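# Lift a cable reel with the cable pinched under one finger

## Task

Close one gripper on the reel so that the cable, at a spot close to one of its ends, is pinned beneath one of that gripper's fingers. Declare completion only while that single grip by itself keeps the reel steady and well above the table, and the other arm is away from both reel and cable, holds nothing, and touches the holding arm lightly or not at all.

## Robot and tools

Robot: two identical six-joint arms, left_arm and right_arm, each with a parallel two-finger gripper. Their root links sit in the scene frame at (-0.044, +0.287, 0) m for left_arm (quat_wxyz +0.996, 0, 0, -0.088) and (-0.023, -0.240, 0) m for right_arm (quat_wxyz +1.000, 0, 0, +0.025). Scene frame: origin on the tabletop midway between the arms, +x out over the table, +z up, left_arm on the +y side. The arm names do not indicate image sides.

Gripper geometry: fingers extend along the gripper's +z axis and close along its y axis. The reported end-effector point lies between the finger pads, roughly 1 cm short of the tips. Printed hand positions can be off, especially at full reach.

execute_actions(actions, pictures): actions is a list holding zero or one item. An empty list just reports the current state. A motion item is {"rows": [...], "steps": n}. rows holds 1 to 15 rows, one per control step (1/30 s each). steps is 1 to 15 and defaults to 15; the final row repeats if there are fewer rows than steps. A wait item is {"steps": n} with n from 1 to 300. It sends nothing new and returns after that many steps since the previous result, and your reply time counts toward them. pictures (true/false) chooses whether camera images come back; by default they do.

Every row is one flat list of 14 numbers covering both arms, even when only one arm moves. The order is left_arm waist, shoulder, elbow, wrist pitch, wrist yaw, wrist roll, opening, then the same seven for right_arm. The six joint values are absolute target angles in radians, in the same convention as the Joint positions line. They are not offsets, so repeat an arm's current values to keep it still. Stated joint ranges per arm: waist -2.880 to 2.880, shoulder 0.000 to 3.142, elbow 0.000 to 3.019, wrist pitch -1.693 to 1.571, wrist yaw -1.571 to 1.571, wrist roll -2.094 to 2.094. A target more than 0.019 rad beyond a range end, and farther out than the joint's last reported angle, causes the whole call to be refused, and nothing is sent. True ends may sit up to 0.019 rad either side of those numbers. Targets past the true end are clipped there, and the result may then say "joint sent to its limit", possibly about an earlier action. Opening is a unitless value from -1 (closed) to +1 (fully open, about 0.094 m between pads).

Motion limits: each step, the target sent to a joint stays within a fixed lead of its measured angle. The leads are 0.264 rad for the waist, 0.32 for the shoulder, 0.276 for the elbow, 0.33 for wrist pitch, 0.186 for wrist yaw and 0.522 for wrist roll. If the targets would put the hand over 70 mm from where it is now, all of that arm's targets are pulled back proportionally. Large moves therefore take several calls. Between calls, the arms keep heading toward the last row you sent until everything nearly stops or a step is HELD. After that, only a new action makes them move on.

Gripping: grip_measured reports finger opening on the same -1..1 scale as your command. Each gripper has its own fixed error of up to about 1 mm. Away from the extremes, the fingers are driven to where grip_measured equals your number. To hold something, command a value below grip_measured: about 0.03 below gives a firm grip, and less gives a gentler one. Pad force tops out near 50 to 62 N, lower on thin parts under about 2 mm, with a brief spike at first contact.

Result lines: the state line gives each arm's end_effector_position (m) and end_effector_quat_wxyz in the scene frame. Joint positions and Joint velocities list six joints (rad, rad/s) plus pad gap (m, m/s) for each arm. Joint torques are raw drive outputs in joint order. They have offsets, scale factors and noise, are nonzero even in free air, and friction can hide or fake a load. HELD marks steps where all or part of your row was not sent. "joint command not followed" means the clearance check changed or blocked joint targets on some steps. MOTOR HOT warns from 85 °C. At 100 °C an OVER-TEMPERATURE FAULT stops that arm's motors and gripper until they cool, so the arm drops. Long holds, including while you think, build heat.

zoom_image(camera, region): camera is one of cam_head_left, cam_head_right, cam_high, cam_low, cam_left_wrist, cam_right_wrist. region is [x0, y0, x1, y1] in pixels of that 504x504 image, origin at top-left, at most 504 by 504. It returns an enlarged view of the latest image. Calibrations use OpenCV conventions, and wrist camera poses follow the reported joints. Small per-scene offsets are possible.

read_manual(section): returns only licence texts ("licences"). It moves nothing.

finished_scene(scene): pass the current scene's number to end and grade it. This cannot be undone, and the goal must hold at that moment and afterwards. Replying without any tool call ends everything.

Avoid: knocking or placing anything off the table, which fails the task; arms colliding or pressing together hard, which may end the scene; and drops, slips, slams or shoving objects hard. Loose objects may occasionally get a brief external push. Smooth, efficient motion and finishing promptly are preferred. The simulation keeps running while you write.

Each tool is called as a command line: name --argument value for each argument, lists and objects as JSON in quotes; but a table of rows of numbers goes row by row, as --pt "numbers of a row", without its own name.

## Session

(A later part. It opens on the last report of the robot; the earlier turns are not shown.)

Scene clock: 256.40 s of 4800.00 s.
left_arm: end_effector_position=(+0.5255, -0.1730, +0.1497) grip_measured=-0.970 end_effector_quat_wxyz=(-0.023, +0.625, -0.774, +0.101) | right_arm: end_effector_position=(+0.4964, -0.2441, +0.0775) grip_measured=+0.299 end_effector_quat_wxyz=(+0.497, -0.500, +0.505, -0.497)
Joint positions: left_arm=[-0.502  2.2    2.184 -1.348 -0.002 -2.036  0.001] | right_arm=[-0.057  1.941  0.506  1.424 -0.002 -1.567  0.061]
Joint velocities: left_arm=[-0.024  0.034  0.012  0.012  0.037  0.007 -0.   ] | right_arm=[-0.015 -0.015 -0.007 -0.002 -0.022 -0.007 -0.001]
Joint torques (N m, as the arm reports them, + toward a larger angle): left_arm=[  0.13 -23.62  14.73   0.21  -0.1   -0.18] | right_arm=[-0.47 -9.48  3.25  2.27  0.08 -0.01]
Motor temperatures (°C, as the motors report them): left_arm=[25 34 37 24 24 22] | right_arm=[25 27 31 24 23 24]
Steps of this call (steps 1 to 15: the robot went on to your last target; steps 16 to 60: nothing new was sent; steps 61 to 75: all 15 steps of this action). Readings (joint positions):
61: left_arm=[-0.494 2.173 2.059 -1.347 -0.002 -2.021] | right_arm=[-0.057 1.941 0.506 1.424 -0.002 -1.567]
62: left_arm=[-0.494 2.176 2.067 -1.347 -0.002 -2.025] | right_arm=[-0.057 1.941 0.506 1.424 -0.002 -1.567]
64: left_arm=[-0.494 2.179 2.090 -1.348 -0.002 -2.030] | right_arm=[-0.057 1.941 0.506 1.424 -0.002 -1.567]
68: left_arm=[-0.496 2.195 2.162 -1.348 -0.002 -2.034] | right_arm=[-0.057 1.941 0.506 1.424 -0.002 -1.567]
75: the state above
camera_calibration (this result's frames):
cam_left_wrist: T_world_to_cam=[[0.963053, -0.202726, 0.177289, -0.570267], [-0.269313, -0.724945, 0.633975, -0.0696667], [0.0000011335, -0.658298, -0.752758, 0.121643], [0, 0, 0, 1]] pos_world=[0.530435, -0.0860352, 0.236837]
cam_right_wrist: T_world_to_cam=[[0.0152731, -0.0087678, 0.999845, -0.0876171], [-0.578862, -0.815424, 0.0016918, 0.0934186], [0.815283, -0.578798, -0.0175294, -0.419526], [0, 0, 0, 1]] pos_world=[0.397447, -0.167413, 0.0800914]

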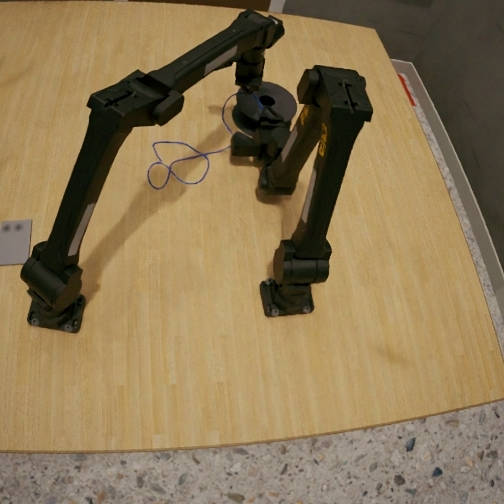

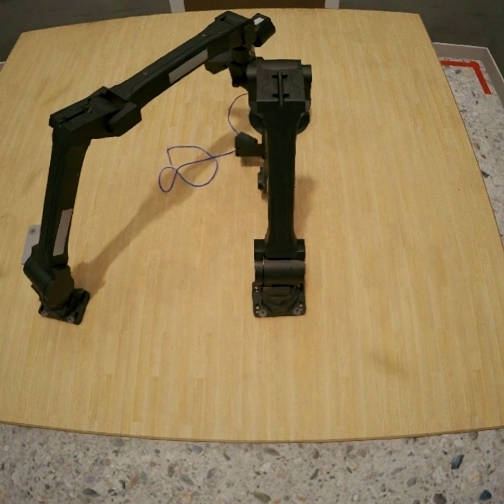

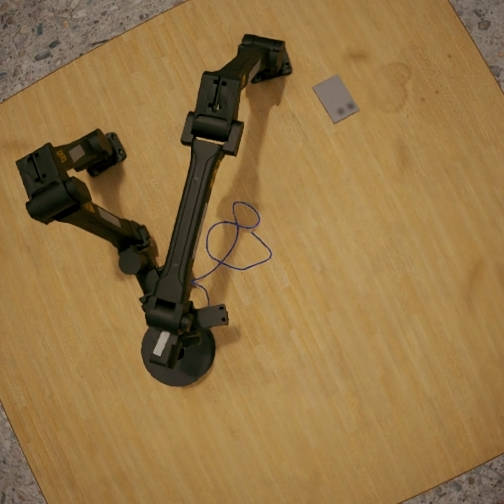

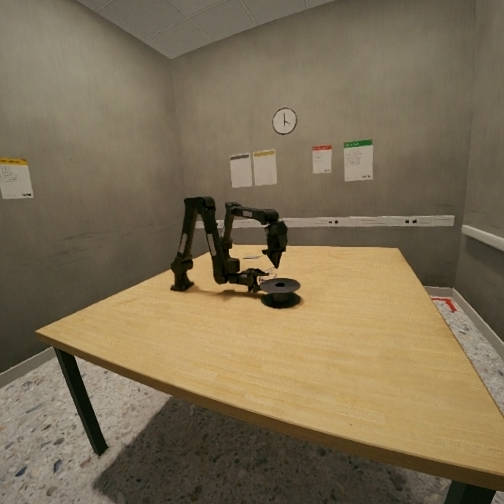

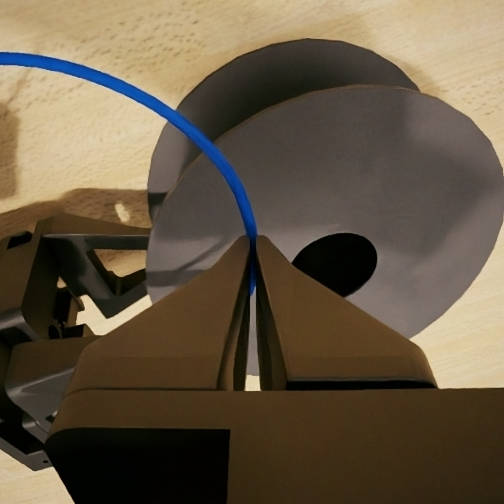

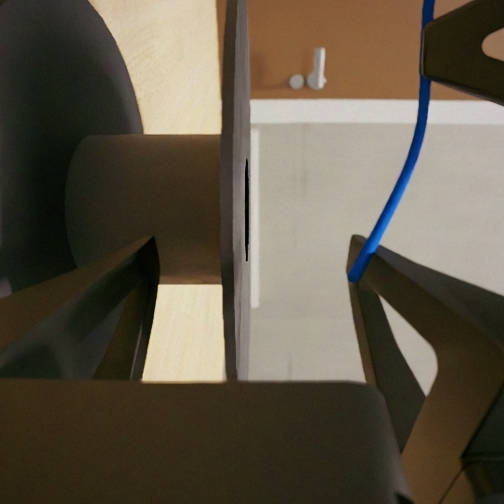

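execute_actions --actions '[{"rows":[[-0.502,2.275,2.2,-1.33,0,-2.05,-1,-0.07,1.935,0.52,1.445,0,-1.57,0.45]],"steps":12}]'

Scene clock: 257.53 s of 4800.00 s.
left_arm: end_effector_position=(+0.5255, -0.1741, +0.1110) grip_measured=-0.970 end_effector_quat_wxyz=(-0.017, +0.626, -0.776, +0.076) | right_arm: end_effector_position=(+0.4964, -0.2441, +0.0775) grip_measured=+0.449 end_effector_quat_wxyz=(+0.497, -0.500, +0.505, -0.497)
Joint positions: left_arm=[-0.504  2.255  2.184 -1.345 -0.002 -2.037  0.001] | right_arm=[-0.057  1.941  0.506  1.424 -0.002 -1.567  0.068]
Joint velocities: left_arm=[-0.015  0.024  0.002  0.007  0.037 -0.051 -0.001] | right_arm=[ 0.005 -0.015 -0.002 -0.012 -0.051 -0.007  0.001]
Joint torques (N m, as the arm reports them, + toward a larger angle): left_arm=[  0.79 -26.25  11.78   0.9   -0.1   -0.17] | right_arm=[ 0.08 -9.39  3.34  2.29  0.05  0.03]
Motor temperatures (°C, as the motors report them): left_arm=[25 34 38 24 24 22] | right_arm=[25 27 31 24 23 24]
Steps of this call (steps 1 to 22: the robot went on to your last target; steps 23 to 34: all 12 steps of this action). Readings (joint positions):
23: left_arm=[-0.504 2.214 2.184 -1.348 -0.002 -2.037] | right_arm=[-0.057 1.941 0.506 1.424 -0.002 -1.567]
24: left_arm=[-0.504 2.215 2.184 -1.346 -0.002 -2.037] | right_arm=[-0.057 1.941 0.506 1.424 -0.002 -1.567]
26: left_arm=[-0.504 2.223 2.184 -1.345 -0.002 -2.037] | right_arm=[-0.057 1.941 0.506 1.424 -0.002 -1.567]
30: left_arm=[-0.504 2.243 2.184 -1.345 -0.002 -2.037] | right_arm=[-0.057 1.941 0.506 1.424 -0.002 -1.567]
34: the state above
camera_calibration (this result's frames):
cam_left_wrist: T_world_to_cam=[[0.969178, -0.208095, 0.131871, -0.562791], [-0.244417, -0.745084, 0.620572, -0.0610673], [-0.0308829, -0.633676, -0.772982, 0.114592], [0, 0, 0, 1]] pos_world=[0.534058, -0.0899998, 0.20069]
cam_right_wrist: T_world_to_cam=[[0.0152731, -0.0087678, 0.999845, -0.0876171], [-0.578862, -0.815424, 0.0016918, 0.0934186], [0.815283, -0.578798, -0.0175294, -0.419526], [0, 0, 0, 1]] pos_world=[0.397447, -0.167413, 0.0800914]

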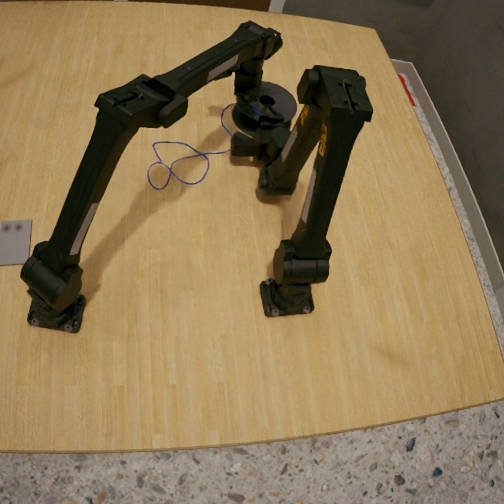

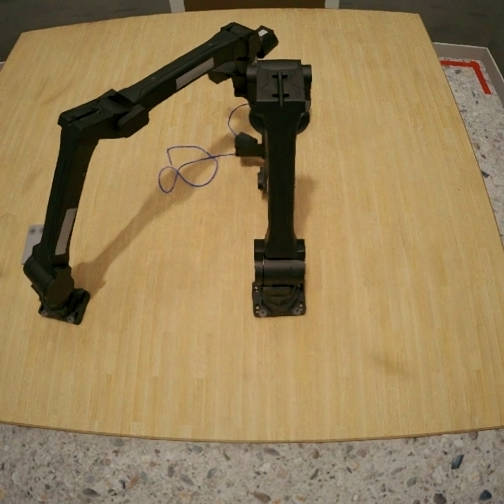

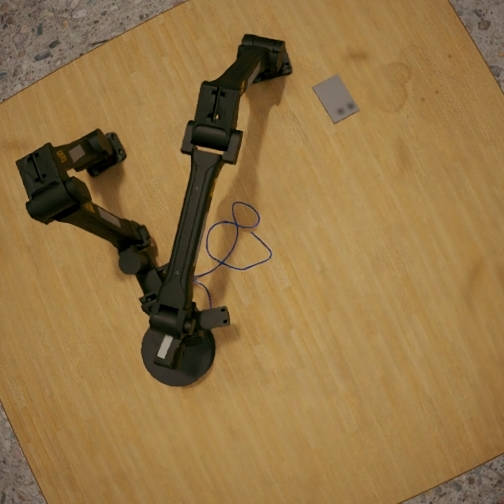

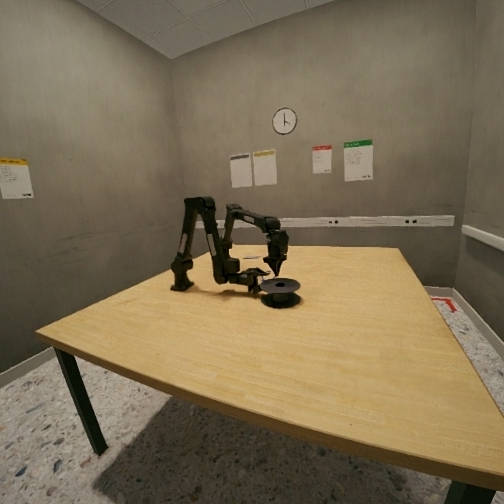

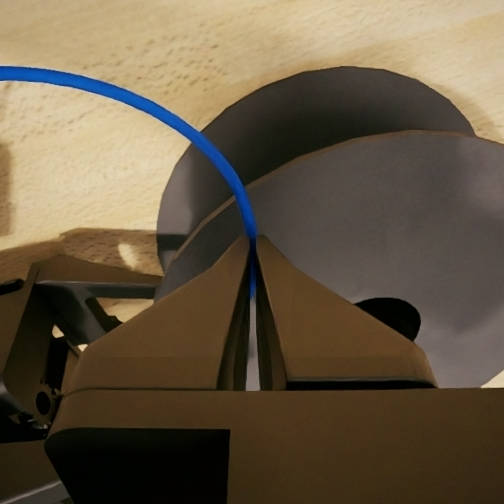

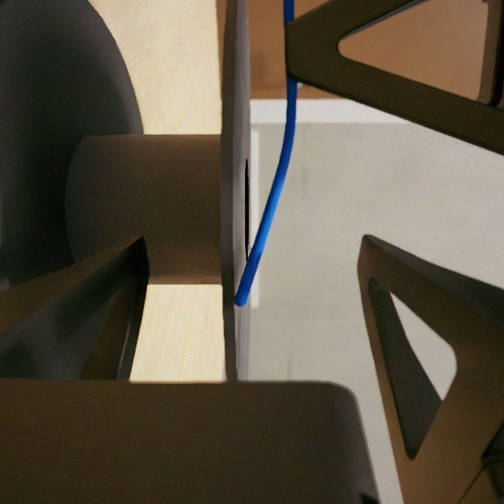

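execute_actions --actions '[{"rows":[[-0.52,2.285,2.25,-1.34,0,-2.05,-1,-0.07,1.935,0.52,1.445,0,-1.57,0.45],[-0.52,2.285,2.25,-1.34,0,-2.05,-1,-0.07,1.935,0.52,1.445,0,-1.57,0.45],[-0.52,2.285,2.25,-1.34,0,-2.05,-1,-0.07,1.935,0.52,1.445,0,-1.57,0.45],[-0.52,2.285,2.25,-1.34,0,-2.05,-1,-0.07,1.935,0.52,1.445,0,-1.57,0.45],[-0.535,2.30,2.275,-1.34,0,-2.05,-1,-0.07,1.935,0.52,1.445,0,-1.57,0.45]],"steps":15}]'

Scene clock: 260.10 s of 4800.00 s.
left_arm: end_effector_position=(+0.5217, -0.1940, +0.1189) grip_measured=-0.970 end_effector_quat_wxyz=(-0.019, +0.616, -0.783, +0.089) | right_arm: end_effector_position=(+0.4964, -0.2441, +0.0775) grip_measured=+0.449 end_effector_quat_wxyz=(+0.497, -0.500, +0.505, -0.497)
Joint positions: left_arm=[-0.528  2.266  2.222 -1.345 -0.002 -2.038  0.001] | right_arm=[-0.057  1.941  0.506  1.424 -0.002 -1.567  0.068]
Joint velocities: left_arm=[-0.044  0.005  0.002  0.017  0.007  0.051  0.001] | right_arm=[-0.015 -0.005  0.002 -0.007 -0.022  0.007  0.001]
Joint torques (N m, as the arm reports them, + toward a larger angle): left_arm=[  0.23 -24.96  15.29   0.61  -0.13  -0.19] | right_arm=[-0.03 -8.73  3.39  2.1   0.11  0.02]
Motor temperatures (°C, as the motors report them): left_arm=[25 34 38 24 24 22] | right_arm=[25 27 31 24 23 24]
Steps of this call (steps 1 to 15: the robot went on to your last target; steps 16 to 62: nothing new was sent; steps 63 to 77: all 15 steps of this action). Readings (joint positions):
63: left_arm=[-0.504 2.256 2.185 -1.345 -0.002 -2.037] | right_arm=[-0.057 1.941 0.506 1.424 -0.002 -1.567]
64: left_arm=[-0.504 2.257 2.187 -1.345 -0.002 -2.037] | right_arm=[-0.057 1.941 0.506 1.424 -0.002 -1.567]
66: left_arm=[-0.505 2.257 2.191 -1.345 -0.002 -2.037] | right_arm=[-0.057 1.941 0.506 1.424 -0.002 -1.567]
70: left_arm=[-0.511 2.265 2.218 -1.345 -0.002 -2.038] | right_arm=[-0.057 1.941 0.506 1.424 -0.002 -1.567]
77: the state above
camera_calibration (this result's frames):
cam_left_wrist: T_world_to_cam=[[0.961112, -0.22851, 0.15507, -0.566747], [-0.274471, -0.728429, 0.62774, -0.0636201], [-0.0304875, -0.645891, -0.762821, 0.104199], [0, 0, 0, 1]] pos_world=[0.530422, -0.108549, 0.207308]
cam_right_wrist: T_world_to_cam=[[0.0152731, -0.0087678, 0.999845, -0.0876171], [-0.578862, -0.815424, 0.0016918, 0.0934186], [0.815283, -0.578798, -0.0175294, -0.419526], [0, 0, 0, 1]] pos_world=[0.397447, -0.167413, 0.0800914]

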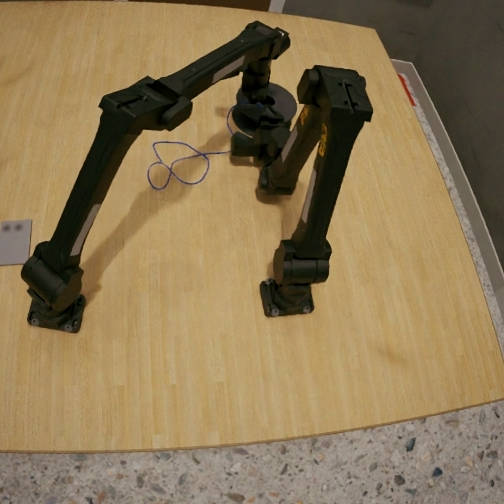

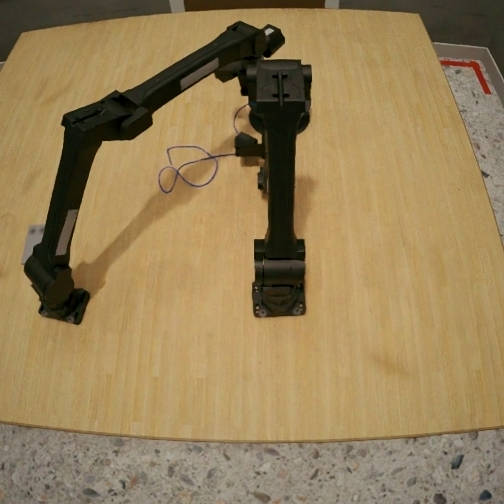

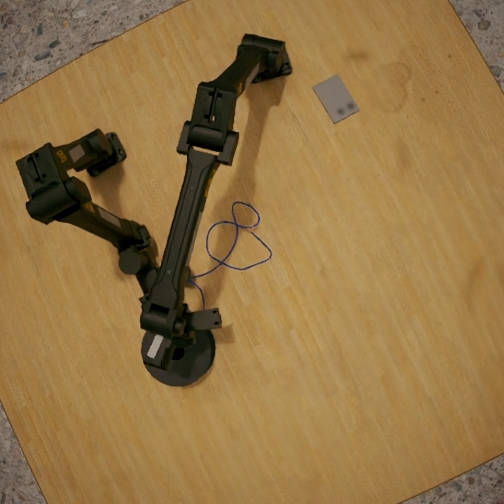

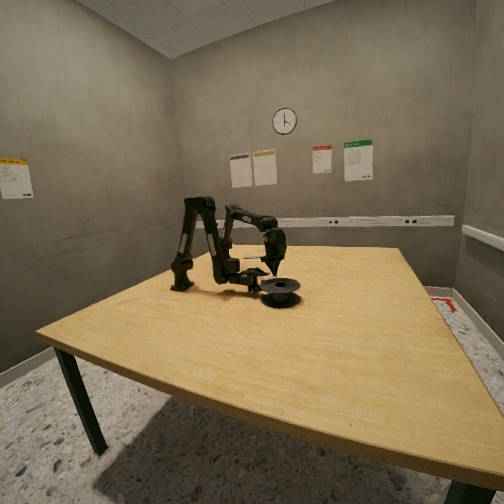

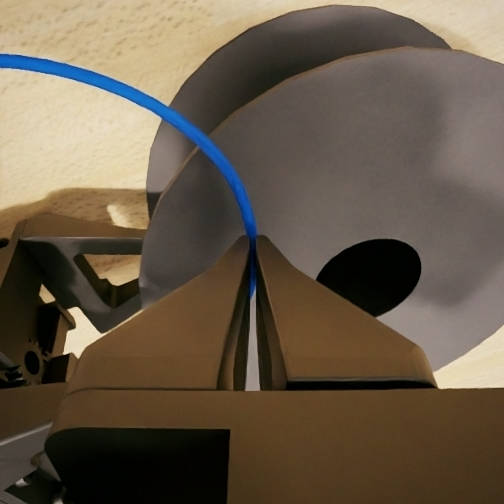

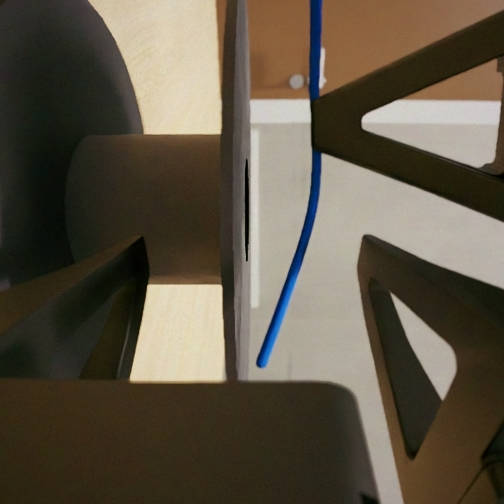

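execute_actions --actions '[{"rows":[[-0.515,2.33,2.31,-1.33,0,-2.05,-1,-0.07,1.935,0.52,1.445,0,-1.57,0.45]],"steps":15}]'

Scene clock: 262.60 s of 4800.00 s.
left_arm: end_effector_position=(+0.5286, -0.2006, +0.1088) grip_measured=-0.970 end_effector_quat_wxyz=(-0.019, +0.616, -0.783, +0.091) | right_arm: end_effector_position=(+0.4964, -0.2441, +0.0775) grip_measured=+0.449 end_effector_quat_wxyz=(+0.497, -0.500, +0.505, -0.497)
Joint positions: left_arm=[-0.528  2.302  2.259 -1.342 -0.002 -2.038  0.001] | right_arm=[-0.057  1.941  0.506  1.424 -0.002 -1.567  0.068]
Joint velocities: left_arm=[ 0.005  0.005  0.002 -0.022 -0.022  0.066 -0.   ] | right_arm=[-0.005 -0.015 -0.007 -0.017  0.022 -0.037  0.001]
Joint torques (N m, as the arm reports them, + toward a larger angle): left_arm=[  1.86 -25.79  15.22   0.77  -0.13  -0.16] | right_arm=[-0.08 -9.2   3.21  2.19  0.11 -0.04]
Motor temperatures (°C, as the motors report them): left_arm=[25 34 38 24 24 22] | right_arm=[25 27 31 24 23 24]
Steps of this call (steps 1 to 15: the robot went on to your last target; steps 16 to 60: nothing new was sent; steps 61 to 75: all 15 steps of this action). Readings (joint positions):
61: left_arm=[-0.529 2.270 2.227 -1.345 -0.002 -2.038] | right_arm=[-0.057 1.941 0.506 1.424 -0.002 -1.567]
62: left_arm=[-0.529 2.277 2.240 -1.345 -0.002 -2.038] | right_arm=[-0.057 1.941 0.506 1.424 -0.002 -1.567]
64: left_arm=[-0.529 2.288 2.256 -1.342 -0.002 -2.038] | right_arm=[-0.057 1.941 0.506 1.424 -0.002 -1.567]
68: left_arm=[-0.528 2.297 2.259 -1.342 -0.002 -2.038] | right_arm=[-0.057 1.941 0.506 1.424 -0.002 -1.567]
75: the state above
camera_calibration (this result's frames):
cam_left_wrist: T_world_to_cam=[[0.960575, -0.228487, 0.158397, -0.573459], [-0.276551, -0.726736, 0.628788, -0.0588857], [-0.0285577, -0.647803, -0.761272, 0.0908149], [0, 0, 0, 1]] pos_world=[0.537159, -0.114992, 0.196996]
cam_right_wrist: T_world_to_cam=[[0.0152731, -0.0087678, 0.999845, -0.0876171], [-0.578862, -0.815424, 0.0016918, 0.0934186], [0.815283, -0.578798, -0.0175294, -0.419526], [0, 0, 0, 1]] pos_world=[0.397447, -0.167413, 0.0800914]

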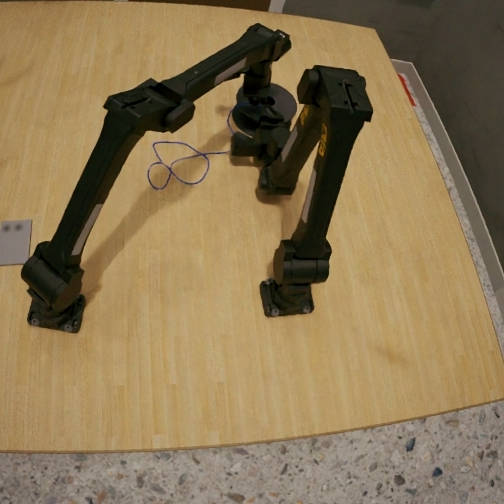

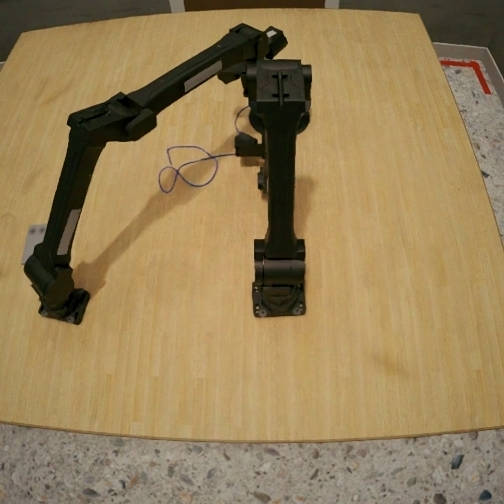

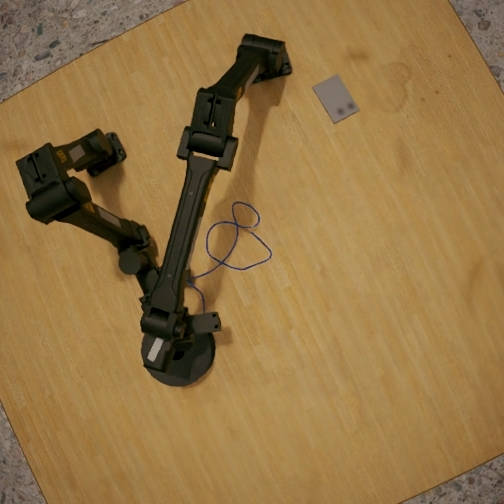

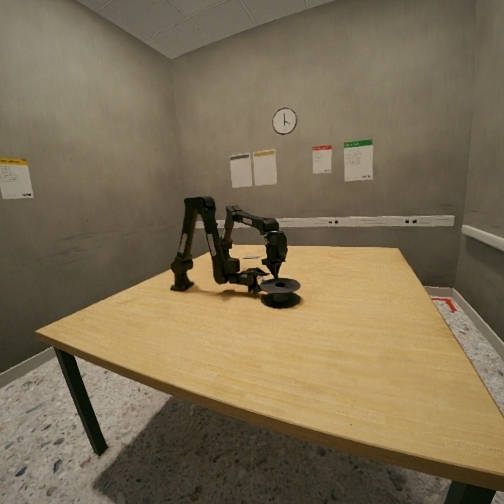

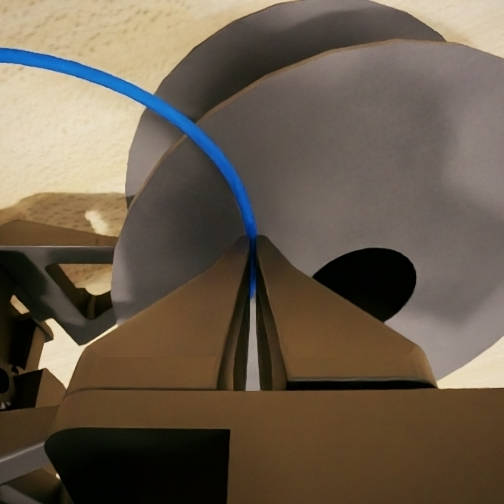

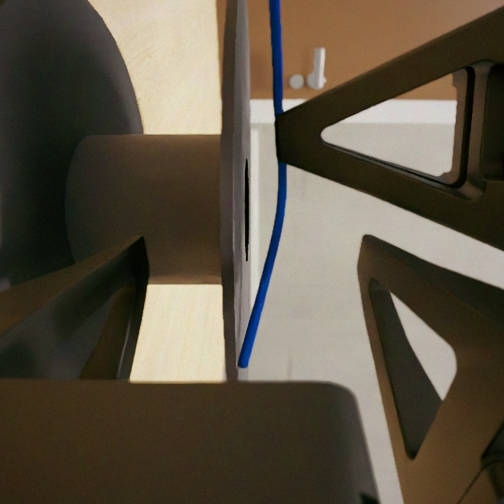

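execute_actions --actions '[{"rows":[[-0.515,2.33,2.31,-1.33,0,-2.05,-1,-0.07,1.935,0.52,1.445,0,-1.57,-1]],"steps":15}]'

Scene clock: 264.43 s of 4800.00 s.
left_arm: end_effector_position=(+0.5288, -0.2006, +0.1088) grip_measured=-0.970 end_effector_quat_wxyz=(-0.019, +0.616, -0.782, +0.091) | right_arm: end_effector_position=(+0.4963, -0.2444, +0.0766) grip_measured=-0.952 end_effector_quat_wxyz=(+0.496, -0.501, +0.506, -0.498)
Joint positions: left_arm=[-0.528  2.302  2.259 -1.342 -0.001 -2.038  0.001] | right_arm=[-0.058  1.944  0.506  1.425 -0.001 -1.568  0.002]
Joint velocities: left_arm=[-0.005 -0.015 -0.002 -0.007 -0.051 -0.007 -0.   ] | right_arm=[-0.005 -0.015  0.012  0.002  0.051 -0.007 -0.   ]
Joint torques (N m, as the arm reports them, + toward a larger angle): left_arm=[  1.78 -25.85  15.16   0.9   -0.14  -0.16] | right_arm=[-1.04 -9.14  3.31  2.25  0.06 -0.02]
Motor temperatures (°C, as the motors report them): left_arm=[25 34 39 24 24 22] | right_arm=[25 27 31 24 23 24]
Steps of this call (steps 1 to 15: the robot went on to your last target; steps 16 to 40: nothing new was sent; steps 41 to 55: all 15 steps of this action). Readings (joint positions):
41: left_arm=[-0.528 2.302 2.259 -1.342 -0.002 -2.038] | right_arm=[-0.057 1.941 0.506 1.424 -0.002 -1.567]
42: left_arm=[-0.528 2.302 2.259 -1.342 -0.002 -2.038] | right_arm=[-0.057 1.941 0.506 1.424 -0.002 -1.567]
44: left_arm=[-0.528 2.302 2.259 -1.342 -0.002 -2.038] | right_arm=[-0.057 1.941 0.506 1.424 -0.002 -1.567]
48: left_arm=[-0.528 2.302 2.259 -1.342 -0.001 -2.038] | right_arm=[-0.058 1.942 0.506 1.425 -0.001 -1.568]
55: the state above
camera_calibration (this result's frames):
cam_left_wrist: T_world_to_cam=[[0.960661, -0.228126, 0.158396, -0.573586], [-0.276253, -0.726287, 0.629437, -0.0589443], [-0.0285502, -0.648433, -0.760736, 0.0906824], [0, 0, 0, 1]] pos_world=[0.537327, -0.114859, 0.196941]
cam_right_wrist: T_world_to_cam=[[0.0164121, -0.00764264, 0.999836, -0.0870503], [-0.580091, -0.814545, 0.00329576, 0.0937306], [0.814386, -0.58005, -0.0178018, -0.41951], [0, 0, 0, 1]] pos_world=[0.397444, -0.167655, 0.0792591]

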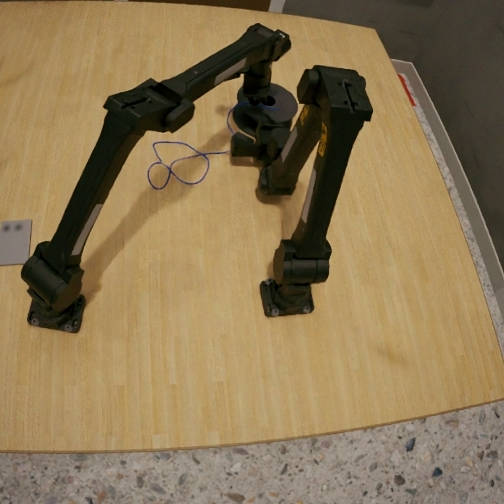

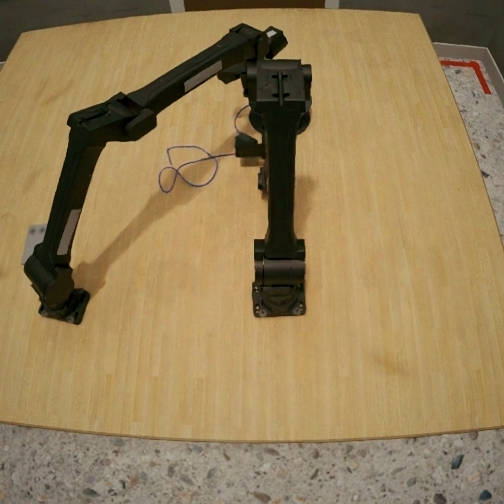

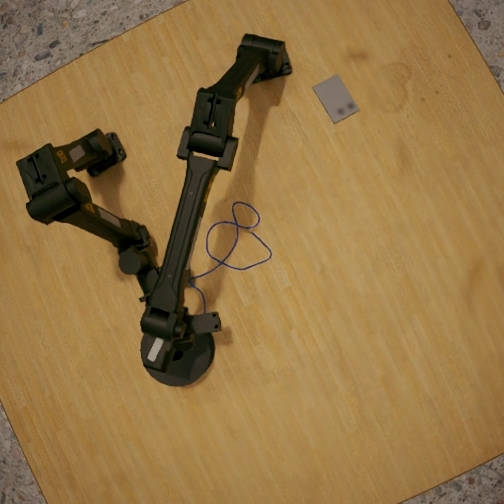

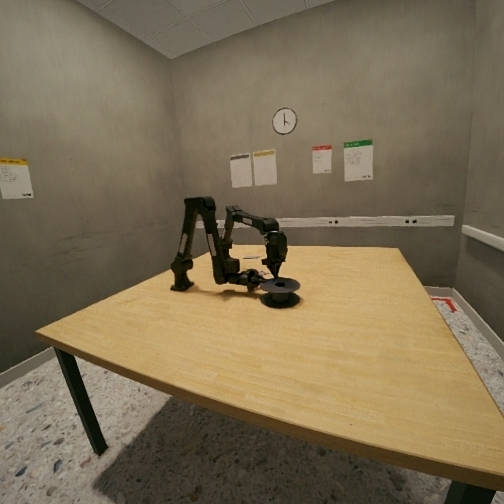

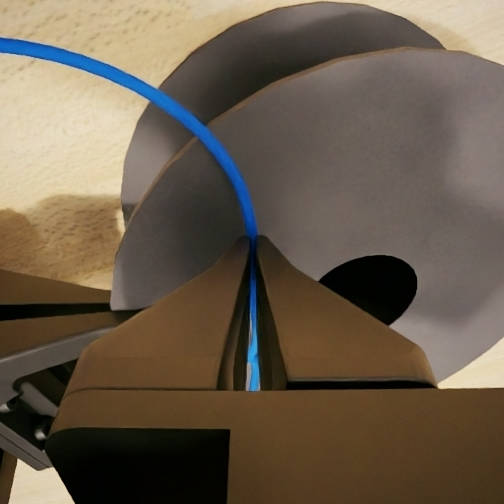

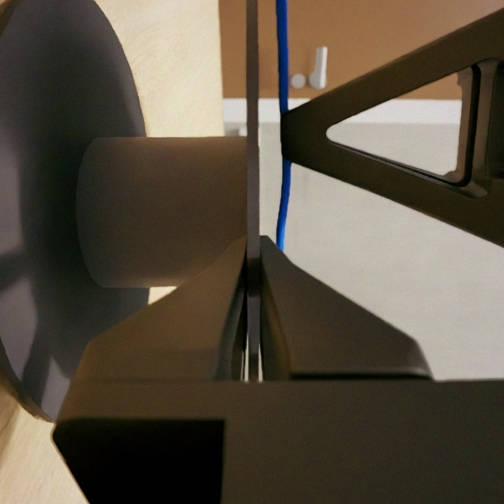

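execute_actions --actions '[{"rows":[[-0.528,2.30,2.28,-1.34,0,-2.05,-1,-0.07,1.935,0.52,1.445,0,-1.57,0.6]],"steps":12}]' --pictures false

execute_actions --actions '[{"rows":[[-0.54,2.27,2.23,-1.34,0,-2.05,-1,-0.07,1.935,0.52,1.445,0,-1.57,0.6],[-0.54,2.27,2.23,-1.34,0,-2.05,-1,-0.07,1.935,0.52,1.445,0,-1.57,0.6],[-0.54,2.27,2.23,-1.34,0,-2.05,-1,-0.07,1.935,0.52,1.445,0,-1.57,0.6],[-0.54,2.27,2.23,-1.34,0,-2.05,-1,-0.07,1.935,0.52,1.445,0,-1.57,0.6],[-0.555,2.235,2.18,-1.34,0,-2.05,-1,-0.07,1.935,0.52,1.445,0,-1.57,0.6]],"steps":15}]'

Scene clock: 267.80 s of 4800.00 s.
left_arm: end_effector_position=(+0.5288, -0.2006, +0.1088) grip_measured=-0.970 end_effector_quat_wxyz=(-0.019, +0.616, -0.782, +0.091) | right_arm: end_effector_position=(+0.4963, -0.2444, +0.0768) grip_measured=+0.598 end_effector_quat_wxyz=(+0.496, -0.500, +0.505, -0.498)
Joint positions: left_arm=[-0.528  2.302  2.259 -1.342 -0.001 -2.038  0.001] | right_arm=[-0.058  1.944  0.506  1.426 -0.001 -1.568  0.075]
Joint velocities: left_arm=[-0.005 -0.015 -0.002 -0.007  0.037 -0.022  0.001] | right_arm=[ 0.005 -0.034 -0.002  0.007  0.037 -0.051  0.   ]
Joint torques (N m, as the arm reports them, + toward a larger angle): left_arm=[  0.82 -28.65  12.41   0.39  -0.15  -0.17] | right_arm=[-0.27 -9.57  3.24  2.2   0.08  0.02]
Motor temperatures (°C, as the motors report them): left_arm=[25 34 39 24 24 22] | right_arm=[25 27 31 24 23 24]
Steps of this call (steps 1 to 15: the robot went on to your last target; steps 16 to 89: nothing new was sent; steps 90 to 101: all 12 steps of this action). Readings (joint positions):
90: left_arm=[-0.528 2.302 2.259 -1.342 -0.001 -2.038] | right_arm=[-0.058 1.944 0.506 1.425 -0.001 -1.568]
91: left_arm=[-0.528 2.302 2.259 -1.342 -0.001 -2.038] | right_arm=[-0.058 1.944 0.506 1.426 -0.001 -1.568]
93: left_arm=[-0.528 2.302 2.259 -1.342 -0.001 -2.038] | right_arm=[-0.058 1.944 0.506 1.426 -0.001 -1.568]
97: left_arm=[-0.528 2.302 2.259 -1.342 -0.001 -2.038] | right_arm=[-0.058 1.944 0.506 1.426 -0.001 -1.568]
101: the state above

Scene clock: 268.30 s of 4800.00 s.
left_arm: end_effector_position=(+0.5080, -0.2002, +0.1288) grip_measured=-0.970 end_effector_quat_wxyz=(-0.018, +0.609, -0.788, +0.092) | right_arm: end_effector_position=(+0.4963, -0.2444, +0.0768) grip_measured=+0.599 end_effector_quat_wxyz=(+0.496, -0.500, +0.505, -0.498)
Joint positions: left_arm=[-0.546  2.235  2.192 -1.34  -0.001 -2.038  0.001] | right_arm=[-0.058  1.944  0.506  1.426 -0.001 -1.568  0.075]
Joint velocities: left_arm=[-0.024 -0.034 -0.017 -0.002  0.066  0.007  0.001] | right_arm=[-0.015  0.005 -0.007 -0.007  0.007 -0.037  0.001]
Joint torques (N m, as the arm reports them, + toward a larger angle): left_arm=[  0.19 -27.55   9.36   0.25  -0.12  -0.17] | right_arm=[-0.39 -9.62  3.19  2.22  0.12  0.01]
Motor temperatures (°C, as the motors report them): left_arm=[25 34 39 24 24 22] | right_arm=[25 27 31 24 23 24]
Steps of this call (steps 1 to 15: all 15 steps of this action). Readings (joint positions):
1: left_arm=[-0.528 2.300 2.255 -1.342 -0.001 -2.038] | right_arm=[-0.058 1.944 0.506 1.426 -0.001 -1.568]
2: left_arm=[-0.528 2.296 2.249 -1.342 -0.001 -2.038] | right_arm=[-0.058 1.944 0.506 1.426 -0.001 -1.568]
4: left_arm=[-0.528 2.290 2.242 -1.342 -0.001 -2.038] | right_arm=[-0.058 1.944 0.506 1.426 -0.001 -1.568]
8: left_arm=[-0.533 2.256 2.194 -1.340 -0.001 -2.038] | right_arm=[-0.058 1.944 0.506 1.426 -0.001 -1.568]
15: the state above
camera_calibration (this result's frames):
cam_left_wrist: T_world_to_cam=[[0.956189, -0.245112, 0.160073, -0.558], [-0.290131, -0.720424, 0.629932, -0.0688198], [-0.0390831, -0.648776, -0.759975, 0.110694], [0, 0, 0, 1]] pos_world=[0.517913, -0.114537, 0.216797]
cam_right_wrist: T_world_to_cam=[[0.0156493, -0.00763682, 0.999848, -0.0868588], [-0.580094, -0.814545, 0.00285793, 0.0937662], [0.814399, -0.58005, -0.0171771, -0.419563], [0, 0, 0, 1]] pos_world=[0.397445, -0.167655, 0.0793708]

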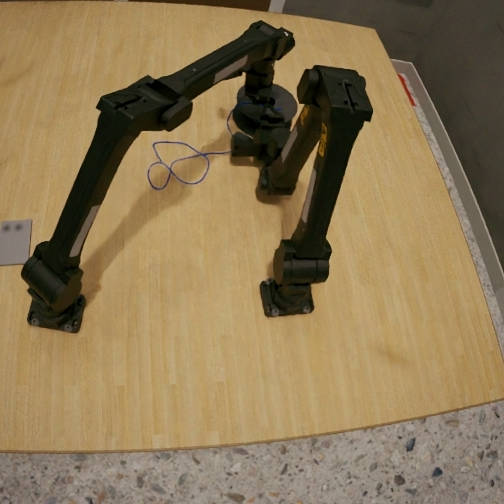

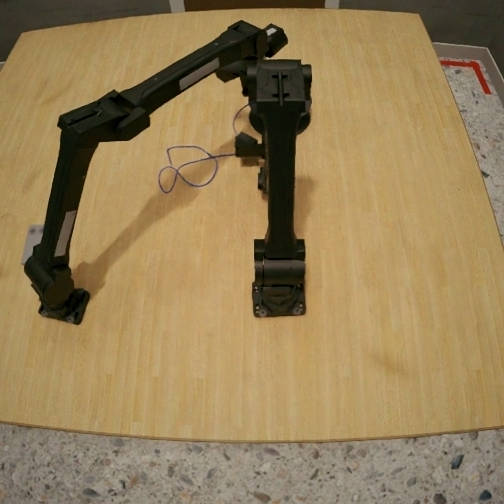

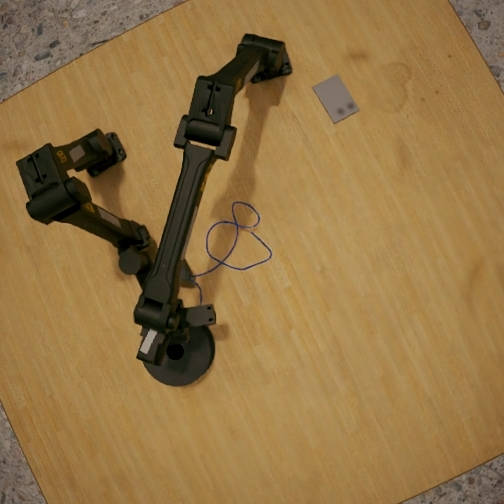

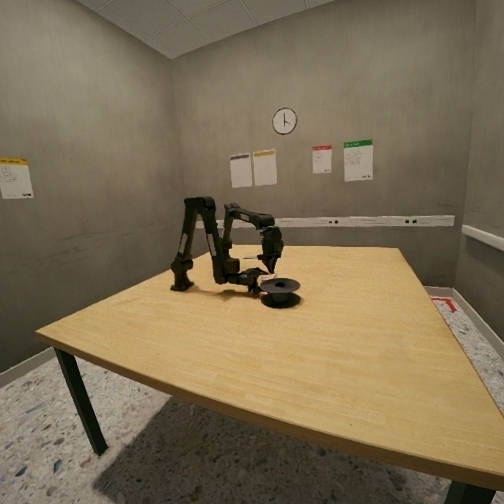

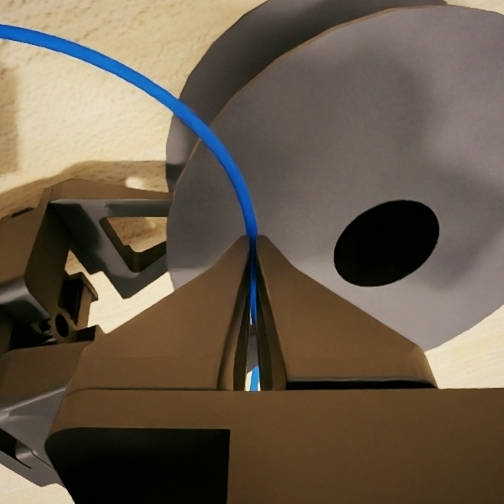

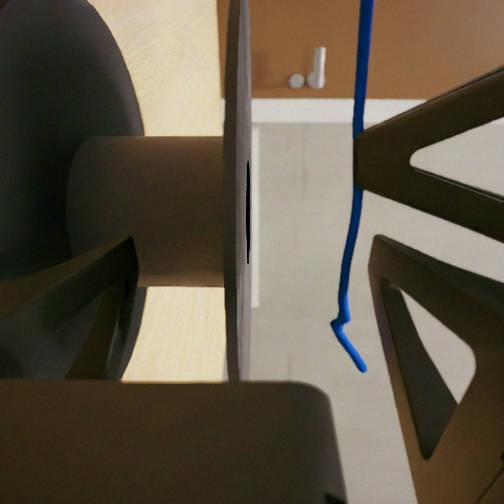

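execute_actions --actions '[{"rows":[[-0.575,2.275,2.18,-1.33,0,-2.05,-1,-0.07,1.935,0.52,1.445,0,-1.57,0.6]],"steps":15}]'

Scene clock: 270.13 s of 4800.00 s.
left_arm: end_effector_position=(+0.5013, -0.2077, +0.1241) grip_measured=-0.970 end_effector_quat_wxyz=(+0.018, -0.603, +0.792, -0.089) | right_arm: end_effector_position=(+0.4963, -0.2460, +0.0768) grip_measured=+0.599 end_effector_quat_wxyz=(+0.495, -0.499, +0.506, -0.499)
Joint positions: left_arm=[-0.56   2.242  2.192 -1.34  -0.003 -2.038  0.001] | right_arm=[-0.06   1.944  0.506  1.426  0.001 -1.568  0.075]
Joint velocities: left_arm=[-0.005 -0.015 -0.012 -0.002 -0.051 -0.037 -0.001] | right_arm=[-0.005 -0.015  0.007 -0.007  0.007  0.095  0.   ]
Joint torques (N m, as the arm reports them, + toward a larger angle): left_arm=[ -0.39 -24.4    9.35   0.75  -0.06  -0.16] | right_arm=[ 0.05 -8.99  3.26  2.15  0.    0.  ]
Motor temperatures (°C, as the motors report them): left_arm=[25 35 39 24 24 22] | right_arm=[25 27 31 24 23 24]
Steps of this call (steps 1 to 15: the robot went on to your last target; steps 16 to 40: nothing new was sent; steps 41 to 55: all 15 steps of this action). Readings (joint positions):
41: left_arm=[-0.548 2.235 2.192 -1.340 -0.001 -2.038] | right_arm=[-0.058 1.944 0.506 1.426 -0.001 -1.568]
42: left_arm=[-0.549 2.236 2.192 -1.340 -0.001 -2.038] | right_arm=[-0.058 1.944 0.506 1.426 -0.001 -1.568]
44: left_arm=[-0.552 2.237 2.192 -1.340 -0.001 -2.038] | right_arm=[-0.058 1.944 0.506 1.426 -0.001 -1.568]
48: left_arm=[-0.560 2.242 2.192 -1.340 -0.003 -2.038] | right_arm=[-0.058 1.944 0.506 1.426 0.001 -1.568]
55: the state above
camera_calibration (this result's frames):
cam_left_wrist: T_world_to_cam=[[0.953283, -0.259156, 0.155209, -0.553514], [-0.297792, -0.719972, 0.626865, -0.068931], [-0.0507097, -0.6438, -0.763512, 0.109356], [0, 0, 0, 1]] pos_world=[0.512674, -0.122671, 0.212615]
cam_right_wrist: T_world_to_cam=[[0.0156173, -0.00768031, 0.999849, -0.086865], [-0.583506, -0.812103, 0.00287603, 0.0948148], [0.811958, -0.583463, -0.0171644, -0.420061], [0, 0, 0, 1]] pos_world=[0.397753, -0.168758, 0.0793691]

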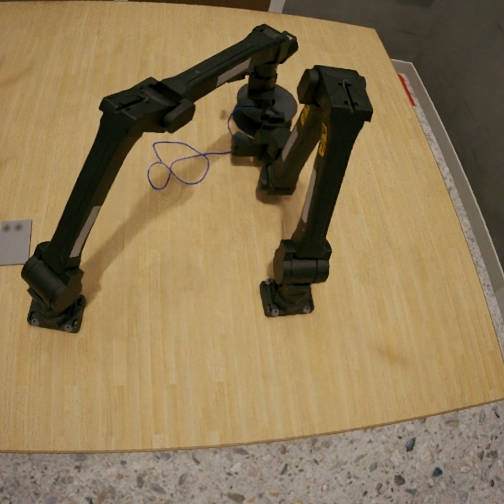

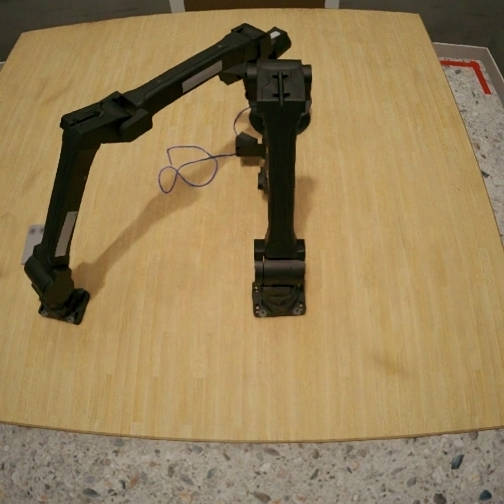

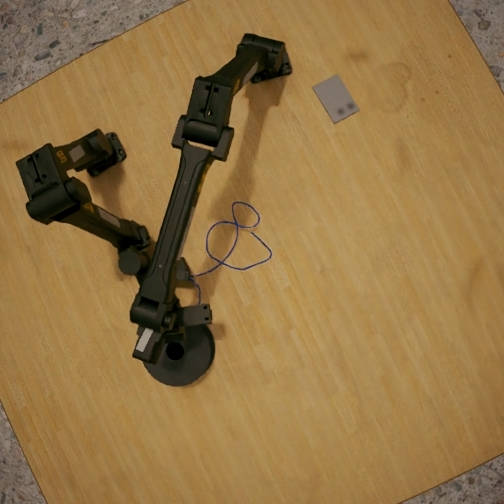

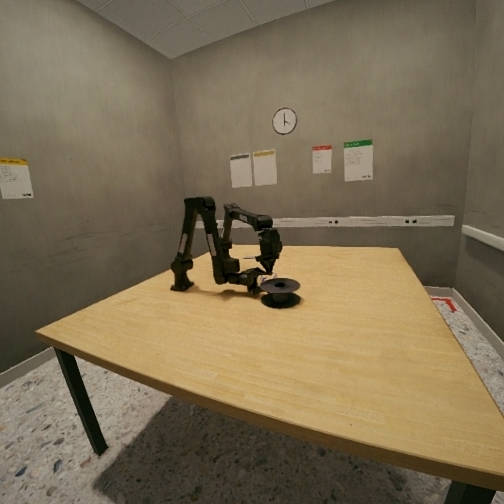

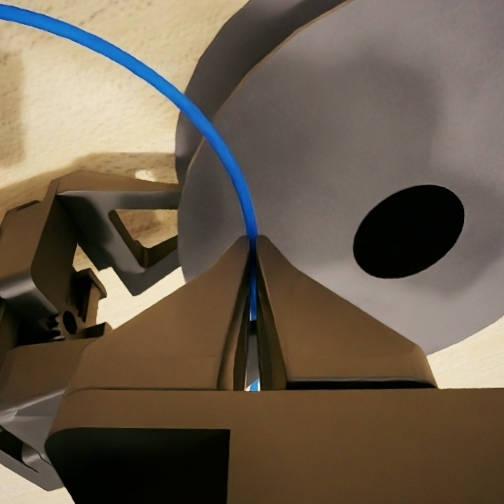

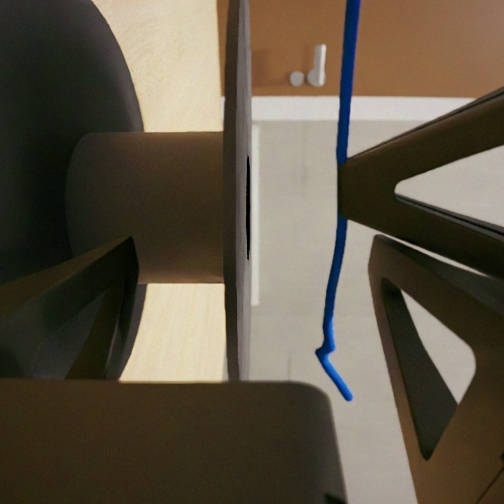

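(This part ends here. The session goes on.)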